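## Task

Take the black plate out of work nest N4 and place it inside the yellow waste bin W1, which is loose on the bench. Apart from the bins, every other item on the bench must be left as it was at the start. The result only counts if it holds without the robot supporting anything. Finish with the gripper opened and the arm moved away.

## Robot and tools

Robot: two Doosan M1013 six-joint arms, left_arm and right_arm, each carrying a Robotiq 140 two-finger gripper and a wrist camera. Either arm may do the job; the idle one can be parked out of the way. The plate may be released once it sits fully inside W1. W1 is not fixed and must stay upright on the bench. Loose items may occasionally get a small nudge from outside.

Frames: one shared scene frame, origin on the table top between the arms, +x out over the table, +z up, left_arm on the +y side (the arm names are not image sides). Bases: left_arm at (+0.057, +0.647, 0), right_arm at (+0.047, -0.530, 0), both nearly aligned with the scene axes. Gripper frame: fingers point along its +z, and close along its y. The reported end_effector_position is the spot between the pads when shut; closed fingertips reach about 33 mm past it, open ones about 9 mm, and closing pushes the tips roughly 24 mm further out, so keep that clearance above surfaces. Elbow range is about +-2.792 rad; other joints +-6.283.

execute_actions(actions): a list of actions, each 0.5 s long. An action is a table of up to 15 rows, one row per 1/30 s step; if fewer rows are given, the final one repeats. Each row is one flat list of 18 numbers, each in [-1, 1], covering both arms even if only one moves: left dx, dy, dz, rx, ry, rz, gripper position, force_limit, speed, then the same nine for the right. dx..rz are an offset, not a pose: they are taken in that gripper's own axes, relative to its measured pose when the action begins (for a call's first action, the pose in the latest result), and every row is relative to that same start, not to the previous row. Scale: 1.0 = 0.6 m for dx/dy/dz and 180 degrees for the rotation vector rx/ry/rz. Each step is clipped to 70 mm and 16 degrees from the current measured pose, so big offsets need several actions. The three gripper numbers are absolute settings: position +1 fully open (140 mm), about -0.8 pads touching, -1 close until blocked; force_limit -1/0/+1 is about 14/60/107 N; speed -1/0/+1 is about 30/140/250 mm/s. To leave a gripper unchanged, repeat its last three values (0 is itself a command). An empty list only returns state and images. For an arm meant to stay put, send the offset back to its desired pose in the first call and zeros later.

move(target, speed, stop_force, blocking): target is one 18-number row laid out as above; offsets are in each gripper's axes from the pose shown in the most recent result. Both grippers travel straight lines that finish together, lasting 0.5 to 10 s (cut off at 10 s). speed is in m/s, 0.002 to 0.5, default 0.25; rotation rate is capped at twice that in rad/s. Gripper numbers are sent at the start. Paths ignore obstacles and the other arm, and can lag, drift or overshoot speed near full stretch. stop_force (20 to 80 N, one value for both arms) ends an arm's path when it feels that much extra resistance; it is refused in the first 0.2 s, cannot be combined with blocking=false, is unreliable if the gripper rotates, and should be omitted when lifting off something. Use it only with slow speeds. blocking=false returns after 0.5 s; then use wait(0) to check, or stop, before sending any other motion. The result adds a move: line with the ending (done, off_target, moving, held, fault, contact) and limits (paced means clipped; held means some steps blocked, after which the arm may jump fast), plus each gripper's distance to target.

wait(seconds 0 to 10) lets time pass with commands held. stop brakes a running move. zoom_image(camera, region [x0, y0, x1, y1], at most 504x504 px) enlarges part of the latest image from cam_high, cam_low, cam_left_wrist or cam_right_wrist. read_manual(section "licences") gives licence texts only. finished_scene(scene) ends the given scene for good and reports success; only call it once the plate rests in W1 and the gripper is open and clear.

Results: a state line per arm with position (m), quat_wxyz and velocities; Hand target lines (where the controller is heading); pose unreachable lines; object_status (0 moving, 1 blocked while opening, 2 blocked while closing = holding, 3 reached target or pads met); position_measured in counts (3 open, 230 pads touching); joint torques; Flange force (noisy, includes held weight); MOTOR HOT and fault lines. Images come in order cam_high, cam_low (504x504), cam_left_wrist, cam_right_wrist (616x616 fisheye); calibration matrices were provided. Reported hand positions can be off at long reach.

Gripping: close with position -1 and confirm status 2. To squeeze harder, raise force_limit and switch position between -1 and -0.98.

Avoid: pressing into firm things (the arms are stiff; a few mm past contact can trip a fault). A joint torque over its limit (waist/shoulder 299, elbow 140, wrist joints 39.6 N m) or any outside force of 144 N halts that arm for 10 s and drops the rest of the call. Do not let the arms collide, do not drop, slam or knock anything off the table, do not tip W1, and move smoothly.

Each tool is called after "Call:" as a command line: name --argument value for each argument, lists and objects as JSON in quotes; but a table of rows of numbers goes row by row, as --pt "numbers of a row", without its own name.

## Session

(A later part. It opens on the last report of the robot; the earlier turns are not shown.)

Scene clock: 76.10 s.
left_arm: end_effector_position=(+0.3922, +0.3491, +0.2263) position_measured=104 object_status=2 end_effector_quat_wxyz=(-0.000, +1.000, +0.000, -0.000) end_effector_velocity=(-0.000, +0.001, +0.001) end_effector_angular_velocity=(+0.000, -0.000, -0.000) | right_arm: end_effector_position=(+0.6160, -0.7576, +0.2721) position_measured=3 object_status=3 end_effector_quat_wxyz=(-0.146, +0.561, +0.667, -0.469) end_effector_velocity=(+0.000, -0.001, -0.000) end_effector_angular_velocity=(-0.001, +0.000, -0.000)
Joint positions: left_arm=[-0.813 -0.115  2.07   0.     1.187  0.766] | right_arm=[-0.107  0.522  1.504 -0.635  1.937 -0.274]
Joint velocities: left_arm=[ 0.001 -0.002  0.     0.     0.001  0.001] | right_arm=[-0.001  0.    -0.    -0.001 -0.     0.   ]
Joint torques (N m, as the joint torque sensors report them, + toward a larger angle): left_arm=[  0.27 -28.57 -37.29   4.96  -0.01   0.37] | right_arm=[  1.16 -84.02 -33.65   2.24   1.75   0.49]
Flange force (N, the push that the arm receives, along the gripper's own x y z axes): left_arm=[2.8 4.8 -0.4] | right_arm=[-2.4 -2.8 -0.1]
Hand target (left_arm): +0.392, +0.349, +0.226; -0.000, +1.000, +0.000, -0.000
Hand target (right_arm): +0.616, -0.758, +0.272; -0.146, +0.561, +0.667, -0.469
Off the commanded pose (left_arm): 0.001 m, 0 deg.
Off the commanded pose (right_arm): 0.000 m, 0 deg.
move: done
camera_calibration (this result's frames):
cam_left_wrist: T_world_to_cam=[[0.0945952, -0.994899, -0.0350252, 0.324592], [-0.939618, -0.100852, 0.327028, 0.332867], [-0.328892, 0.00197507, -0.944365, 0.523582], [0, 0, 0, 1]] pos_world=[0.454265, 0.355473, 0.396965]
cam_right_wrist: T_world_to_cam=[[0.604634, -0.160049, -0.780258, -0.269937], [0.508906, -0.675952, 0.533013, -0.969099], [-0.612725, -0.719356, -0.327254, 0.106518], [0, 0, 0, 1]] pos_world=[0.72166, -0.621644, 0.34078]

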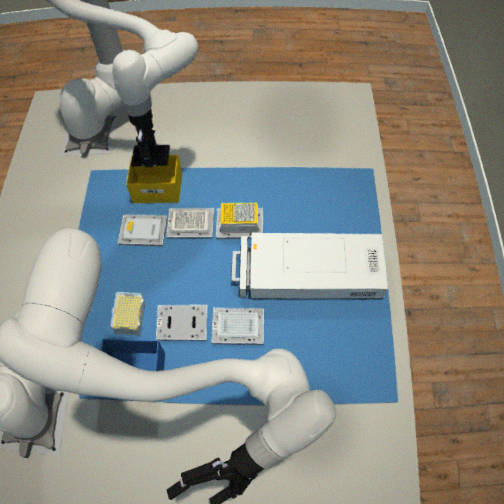

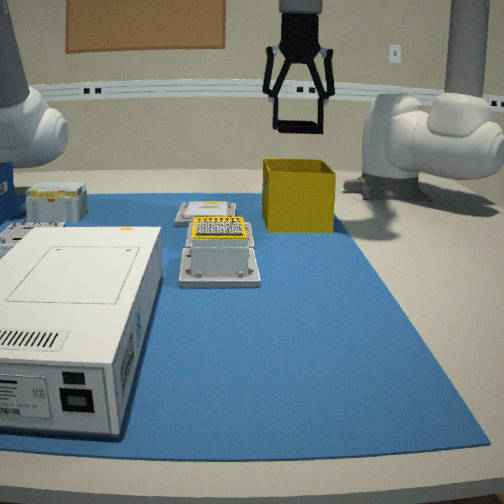

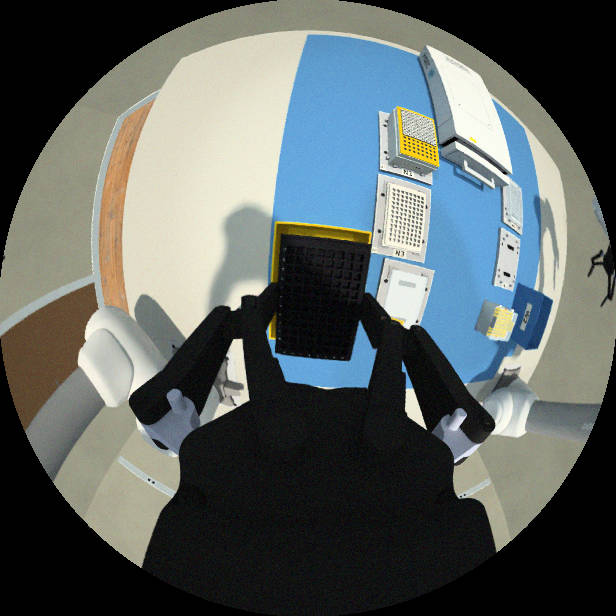

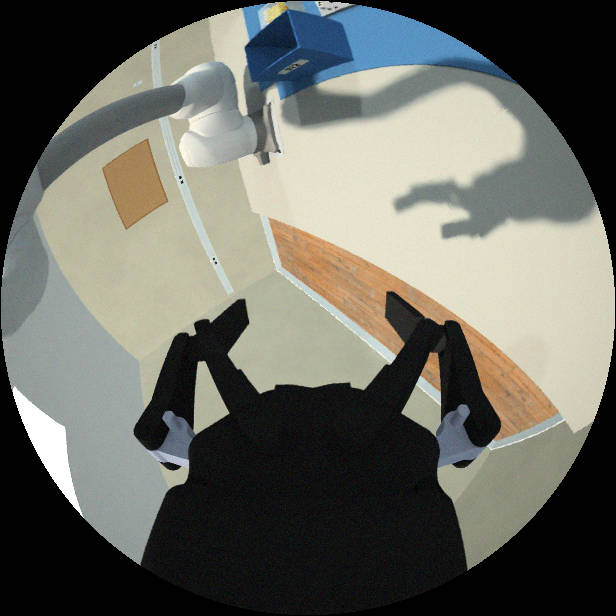

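Call:
move --target '[-0.003,-0.002,0.203,0,0,0,-1,-0.3,-0.7,0,0,0,0,0,0,1,0,0]' --speed 0.15

Call:
zoom_image --camera "cam_low" --region '[240, 110, 350, 210]'

Scene clock: 80.77 s.
left_arm: end_effector_position=(+0.3902, +0.3506, +0.1046) position_measured=104 object_status=2 end_effector_quat_wxyz=(-0.000, +1.000, +0.000, -0.000) end_effector_velocity=(+0.000, +0.000, -0.001) end_effector_angular_velocity=(+0.000, -0.000, +0.000) | right_arm: end_effector_position=(+0.6160, -0.7576, +0.2721) position_measured=3 object_status=3 end_effector_quat_wxyz=(-0.146, +0.561, +0.667, -0.469) end_effector_velocity=(+0.000, +0.001, -0.000) end_effector_angular_velocity=(+0.001, +0.000, +0.001)
Joint positions: left_arm=[-0.814 -0.004  2.219  0.     0.928  0.765] | right_arm=[-0.107  0.522  1.504 -0.635  1.937 -0.274]
Joint velocities: left_arm=[ 0.001  0.002  0.001  0.    -0.003  0.001] | right_arm=[ 0.001  0.    -0.     0.001  0.     0.   ]
Joint torques (N m, as the joint torque sensors report them, + toward a larger angle): left_arm=[ -1.53 -34.89 -32.07   4.04  -0.3    0.09] | right_arm=[  0.92 -84.38 -33.81   2.28   1.69   0.47]
Flange force (N, the push that the arm receives, along the gripper's own x y z axes): left_arm=[6.3 1.0 0.2] | right_arm=[-2.0 -2.2 -0.1]
Hand target (left_arm): +0.390, +0.351, +0.104; -0.000, +1.000, +0.000, -0.000
Hand target (right_arm): +0.616, -0.758, +0.272; -0.146, +0.561, +0.667, -0.469
Off the commanded pose (left_arm): 0.000 m, 0 deg.
Off the commanded pose (right_arm): 0.000 m, 0 deg.
move: done
camera_calibration (this result's frames):
cam_left_wrist: T_world_to_cam=[[0.0946724, -0.994894, -0.0349673, 0.321886], [-0.939605, -0.100906, 0.327047, 0.370966], [-0.328905, 0.00189311, -0.944361, 0.408007], [0, 0, 0, 1]] pos_world=[0.452283, 0.356903, 0.275238]
cam_right_wrist: T_world_to_cam=[[0.604634, -0.160049, -0.780257, -0.269937], [0.508906, -0.675952, 0.533013, -0.969099], [-0.612725, -0.719356, -0.327254, 0.106518], [0, 0, 0, 1]] pos_world=[0.72166, -0.621644, 0.34078]

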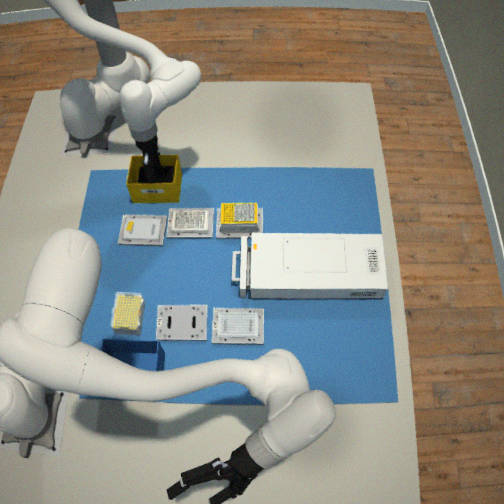

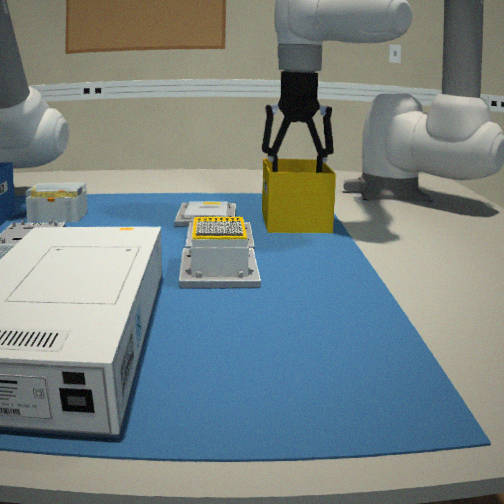

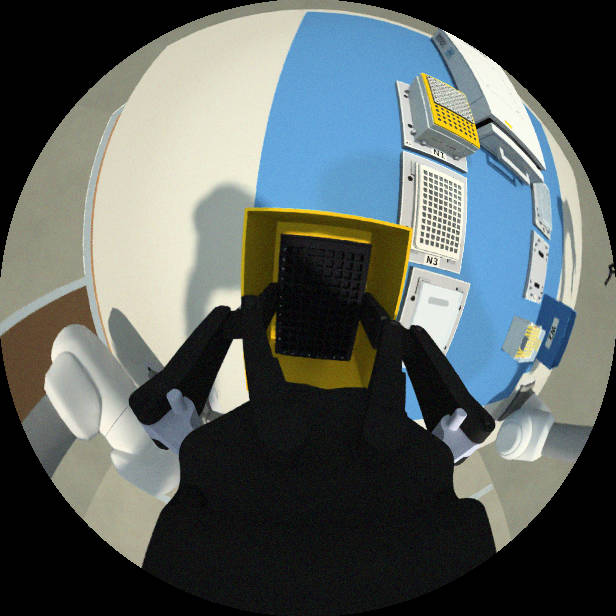

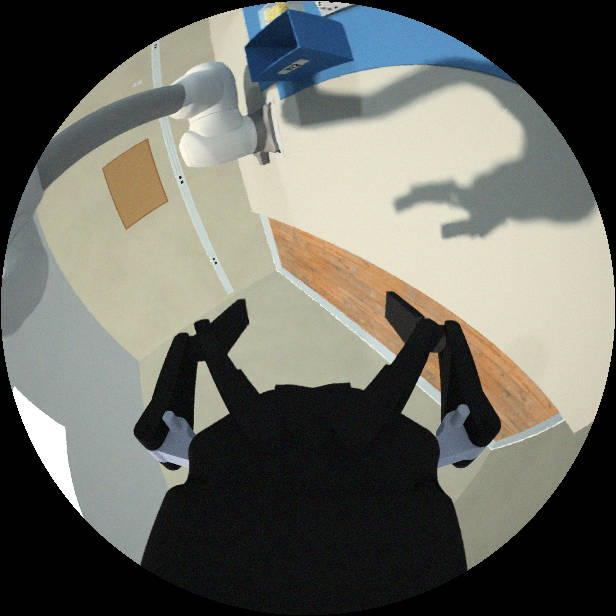

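Region (240, 110, 350, 210) of cam_low's 504x504 image, scaled by 4.582, with more detail than that image has; it fills the top 458 rows of this view, and the rest is white.

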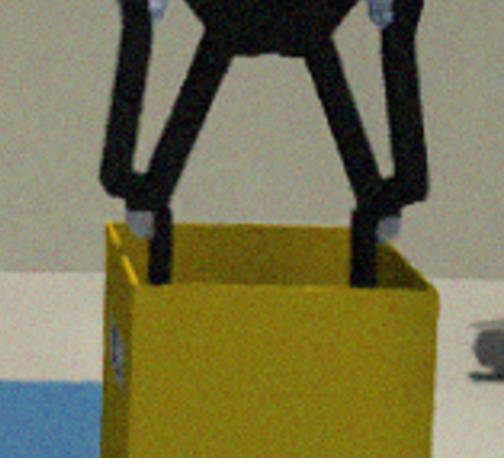

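Call:
execute_actions --actions '[[[0,0,0,0,0,0,0.33,-0.3,0.5,0,0,0,0,0,0,1,0,0]]]'

Call:
move --target '[0,0,-0.15,0,0,0,0.33,-0.3,0.5,0,0,0,0,0,0,1,0,0]'

Call:
move --target '[0.1,-0.38,-0.1,0,0,0,0.33,-0.3,0.5,0,0,0,0,0,0,1,0,0]' --speed 0.35

Scene clock: 85.10 s.
left_arm: end_effector_position=(+0.3902, +0.3506, +0.1045) position_measured=87 object_status=3 end_effector_quat_wxyz=(-0.000, +1.000, +0.000, -0.000) end_effector_velocity=(+0.000, -0.000, +0.000) end_effector_angular_velocity=(-0.001, -0.001, +0.000) | right_arm: end_effector_position=(+0.6160, -0.7576, +0.2721) position_measured=3 object_status=3 end_effector_quat_wxyz=(-0.146, +0.561, +0.667, -0.469) end_effector_velocity=(-0.000, +0.000, +0.001) end_effector_angular_velocity=(-0.001, -0.000, +0.001)
Joint positions: left_arm=[-0.814 -0.004  2.219  0.     0.928  0.765] | right_arm=[-0.107  0.522  1.504 -0.635  1.937 -0.274]
Joint velocities: left_arm=[ 0.    -0.    -0.    -0.    -0.001 -0.   ] | right_arm=[ 0.001 -0.001  0.001 -0.001  0.     0.   ]
Joint torques (N m, as the joint torque sensors report them, + toward a larger angle): left_arm=[  0.64 -33.7  -32.19   4.06  -0.19   0.09] | right_arm=[  0.93 -84.71 -33.81   2.17   1.76   0.52]
Flange force (N, the push that the arm receives, along the gripper's own x y z axes): left_arm=[1.2 3.3 -0.6] | right_arm=[-2.2 -2.5 -0.1]
Hand target (left_arm): +0.390, +0.351, +0.105; -0.000, +1.000, +0.000, -0.000
Hand target (right_arm): +0.616, -0.758, +0.272; -0.146, +0.561, +0.667, -0.469
Off the commanded pose (left_arm): 0.000 m, 0 deg.
Off the commanded pose (right_arm): 0.000 m, 0 deg.
camera_calibration (this result's frames):
cam_left_wrist: T_world_to_cam=[[0.0946241, -0.994899, -0.0349585, 0.321916], [-0.939642, -0.100857, 0.326957, 0.371006], [-0.328815, 0.00191043, -0.944392, 0.407932], [0, 0, 0, 1]] pos_world=[0.452286, 0.356914, 0.275198]
cam_right_wrist: T_world_to_cam=[[0.604634, -0.160049, -0.780258, -0.269937], [0.508906, -0.675952, 0.533013, -0.969099], [-0.612725, -0.719356, -0.327254, 0.106517], [0, 0, 0, 1]] pos_world=[0.72166, -0.621644, 0.34078]

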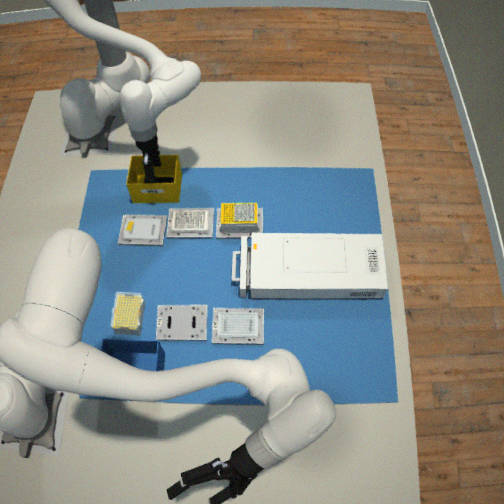

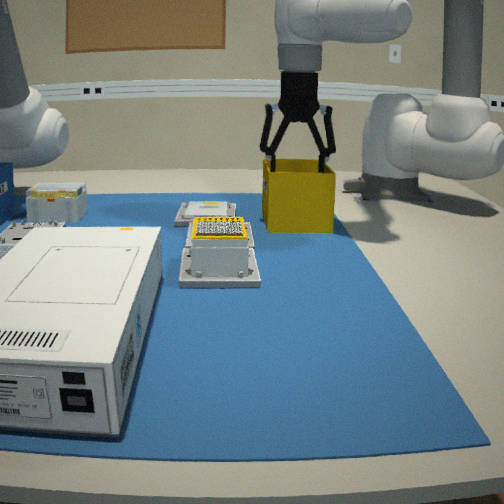

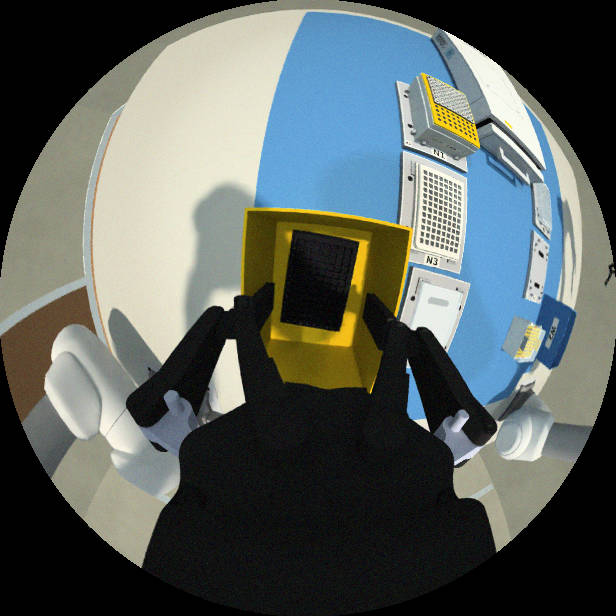

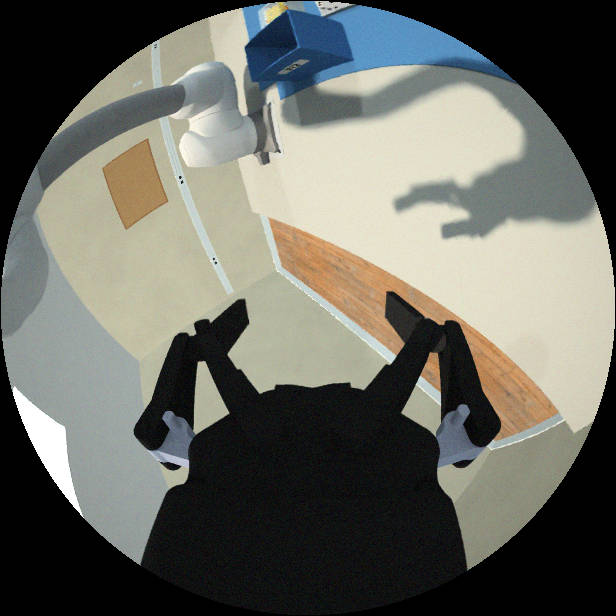

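Scene clock: 85.97 s.
left_arm: end_effector_position=(+0.3904, +0.3504, +0.1945) position_measured=87 object_status=3 end_effector_quat_wxyz=(-0.000, +1.000, +0.000, -0.000) end_effector_velocity=(+0.001, -0.000, +0.001) end_effector_angular_velocity=(+0.000, -0.002, -0.001) | right_arm: end_effector_position=(+0.6160, -0.7576, +0.2721) position_measured=3 object_status=3 end_effector_quat_wxyz=(-0.146, +0.561, +0.667, -0.469) end_effector_velocity=(+0.001, -0.000, -0.001) end_effector_angular_velocity=(+0.000, +0.001, +0.000)
Joint positions: left_arm=[-0.814 -0.095  2.115  0.     1.122  0.765] | right_arm=[-0.107  0.522  1.504 -0.635  1.937 -0.274]
Joint velocities: left_arm=[-0.    -0.001 -0.002  0.002  0.002  0.   ] | right_arm=[-0.     0.002 -0.001  0.     0.    -0.   ]
Joint torques (N m, as the joint torque sensors report them, + toward a larger angle): left_arm=[  0.38 -26.5  -35.85   4.33  -0.02   0.2 ] | right_arm=[  1.21 -84.45 -34.     2.16   1.75   0.56]
Flange force (N, the push that the arm receives, along the gripper's own x y z axes): left_arm=[-0.6 1.3 -3.1] | right_arm=[-2.5 -2.3 0.4]
Hand target (left_arm): +0.390, +0.350, +0.195; -0.000, +1.000, +0.000, -0.000
Hand target (right_arm): +0.616, -0.758, +0.272; -0.146, +0.561, +0.667, -0.469
Off the commanded pose (left_arm): 0.000 m, 0 deg.
Off the commanded pose (right_arm): 0.000 m, 0 deg.
move: done
camera_calibration (this result's frames):
cam_left_wrist: T_world_to_cam=[[0.0946635, -0.994894, -0.0349959, 0.324908], [-0.939637, -0.100907, 0.326956, 0.341728], [-0.328818, 0.00193268, -0.944391, 0.492914], [0, 0, 0, 1]] pos_world=[0.452423, 0.356779, 0.365144]
cam_right_wrist: T_world_to_cam=[[0.604634, -0.160049, -0.780258, -0.269937], [0.508906, -0.675952, 0.533013, -0.969099], [-0.612725, -0.719356, -0.327254, 0.106518], [0, 0, 0, 1]] pos_world=[0.72166, -0.621644, 0.34078]

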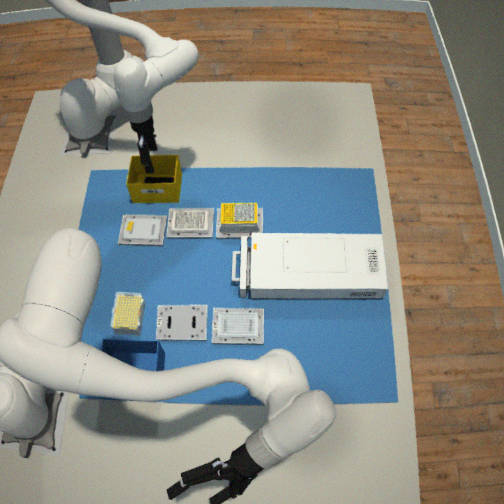

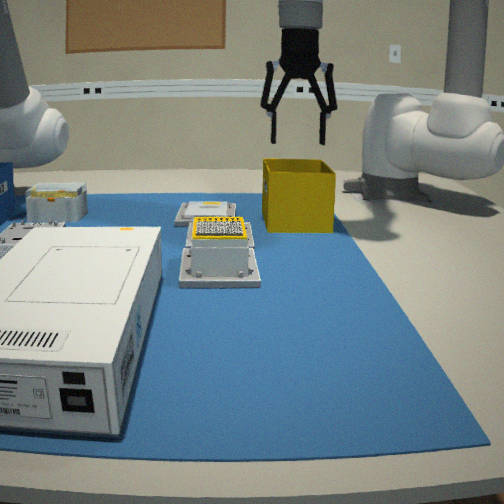

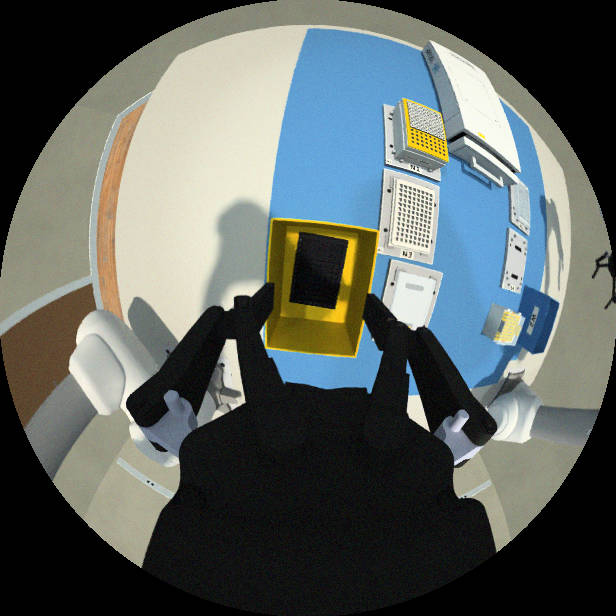

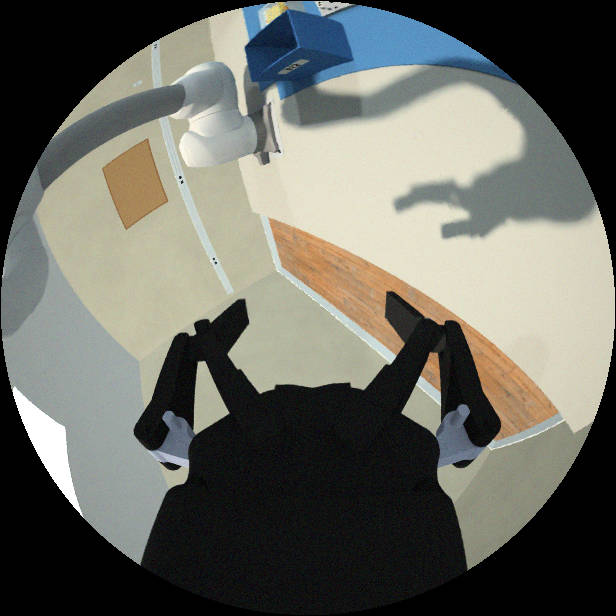

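Scene clock: 87.23 s.
left_arm: end_effector_position=(+0.4506, +0.5786, +0.2548) position_measured=87 object_status=3 end_effector_quat_wxyz=(-0.001, +1.000, +0.000, +0.000) end_effector_velocity=(-0.000, +0.001, +0.000) end_effector_angular_velocity=(-0.001, +0.003, -0.001) | right_arm: end_effector_position=(+0.6160, -0.7576, +0.2721) position_measured=3 object_status=3 end_effector_quat_wxyz=(-0.146, +0.561, +0.667, -0.469) end_effector_velocity=(+0.000, +0.000, -0.001) end_effector_angular_velocity=(+0.000, +0.001, -0.001)
Joint positions: left_arm=[-0.268 -0.219  2.1    0.001  1.261  1.31 ] | right_arm=[-0.107  0.522  1.504 -0.635  1.937 -0.274]
Joint velocities: left_arm=[ 0.003  0.001 -0.001 -0.002  0.002  0.005] | right_arm=[-0.     0.001 -0.     0.001 -0.     0.   ]
Joint torques (N m, as the joint torque sensors report them, + toward a larger angle): left_arm=[  1.23 -14.87 -37.92   4.92  -0.32   0.36] | right_arm=[  0.21 -84.07 -34.08   2.25   1.81   0.64]
Flange force (N, the push that the arm receives, along the gripper's own x y z axes): left_arm=[-3.1 3.8 -4.5] | right_arm=[-1.4 -2.3 0.4]
Hand target (left_arm): +0.451, +0.579, +0.255; -0.001, +1.000, +0.000, +0.000
Hand target (right_arm): +0.616, -0.758, +0.272; -0.146, +0.561, +0.667, -0.469
Off the commanded pose (left_arm): 0.000 m, 0 deg.
Off the commanded pose (right_arm): 0.000 m, 0 deg.
move: done
camera_calibration (this result's frames):
cam_left_wrist: T_world_to_cam=[[0.0946275, -0.994875, -0.0356422, 0.548464], [-0.939807, -0.101084, 0.326413, 0.401897], [-0.328343, 0.00260912, -0.944555, 0.568691], [0, 0, 0, 1]] pos_world=[0.512531, 0.584794, 0.425524]
cam_right_wrist: T_world_to_cam=[[0.604634, -0.160049, -0.780257, -0.269937], [0.508906, -0.675952, 0.533013, -0.969099], [-0.612725, -0.719356, -0.327254, 0.106517], [0, 0, 0, 1]] pos_world=[0.72166, -0.621644, 0.34078]

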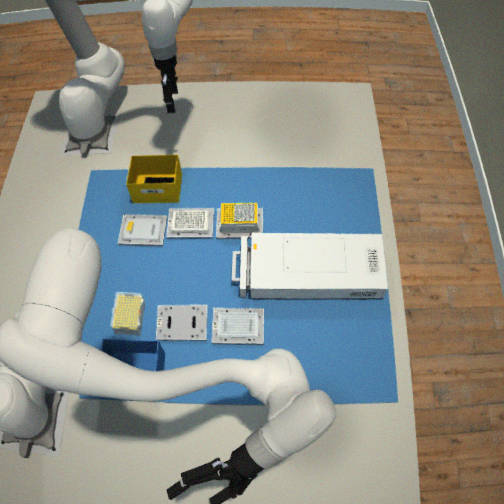

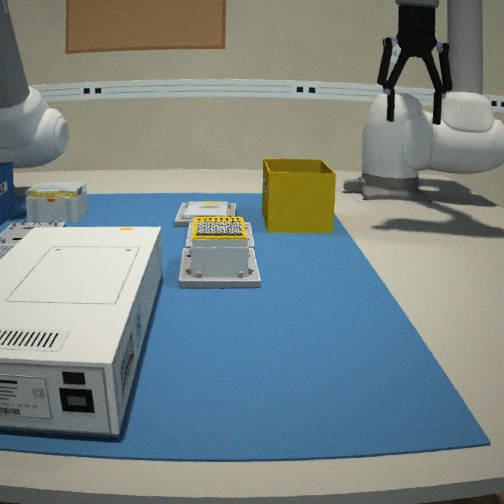

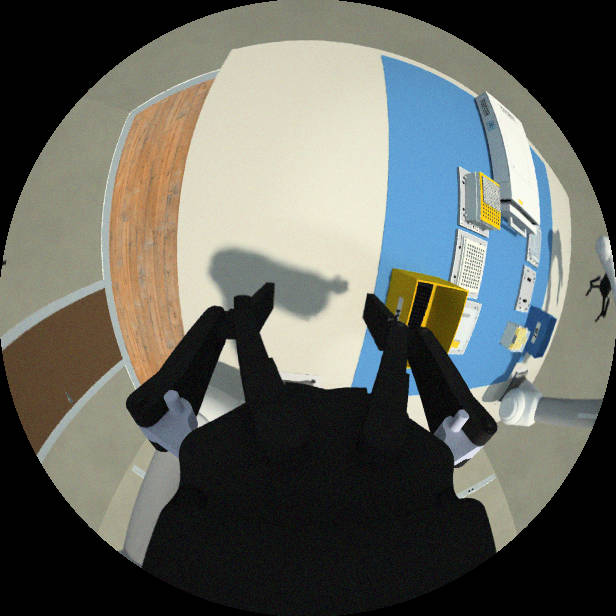

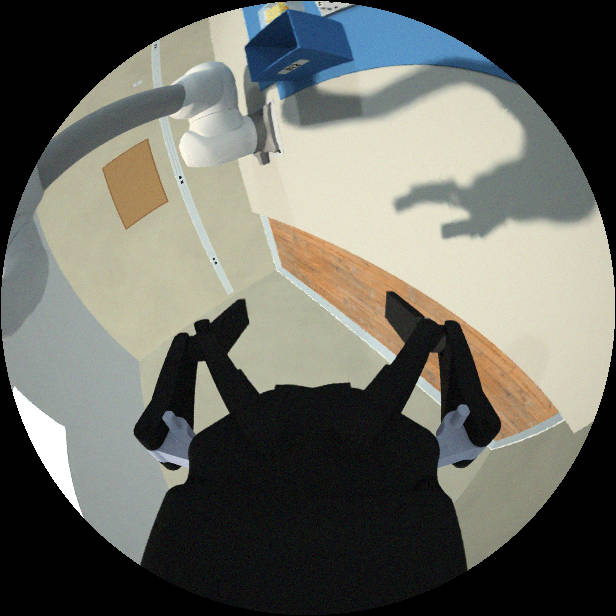

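Call:
finished_scene --scene 2

The scene is finished: the task was done.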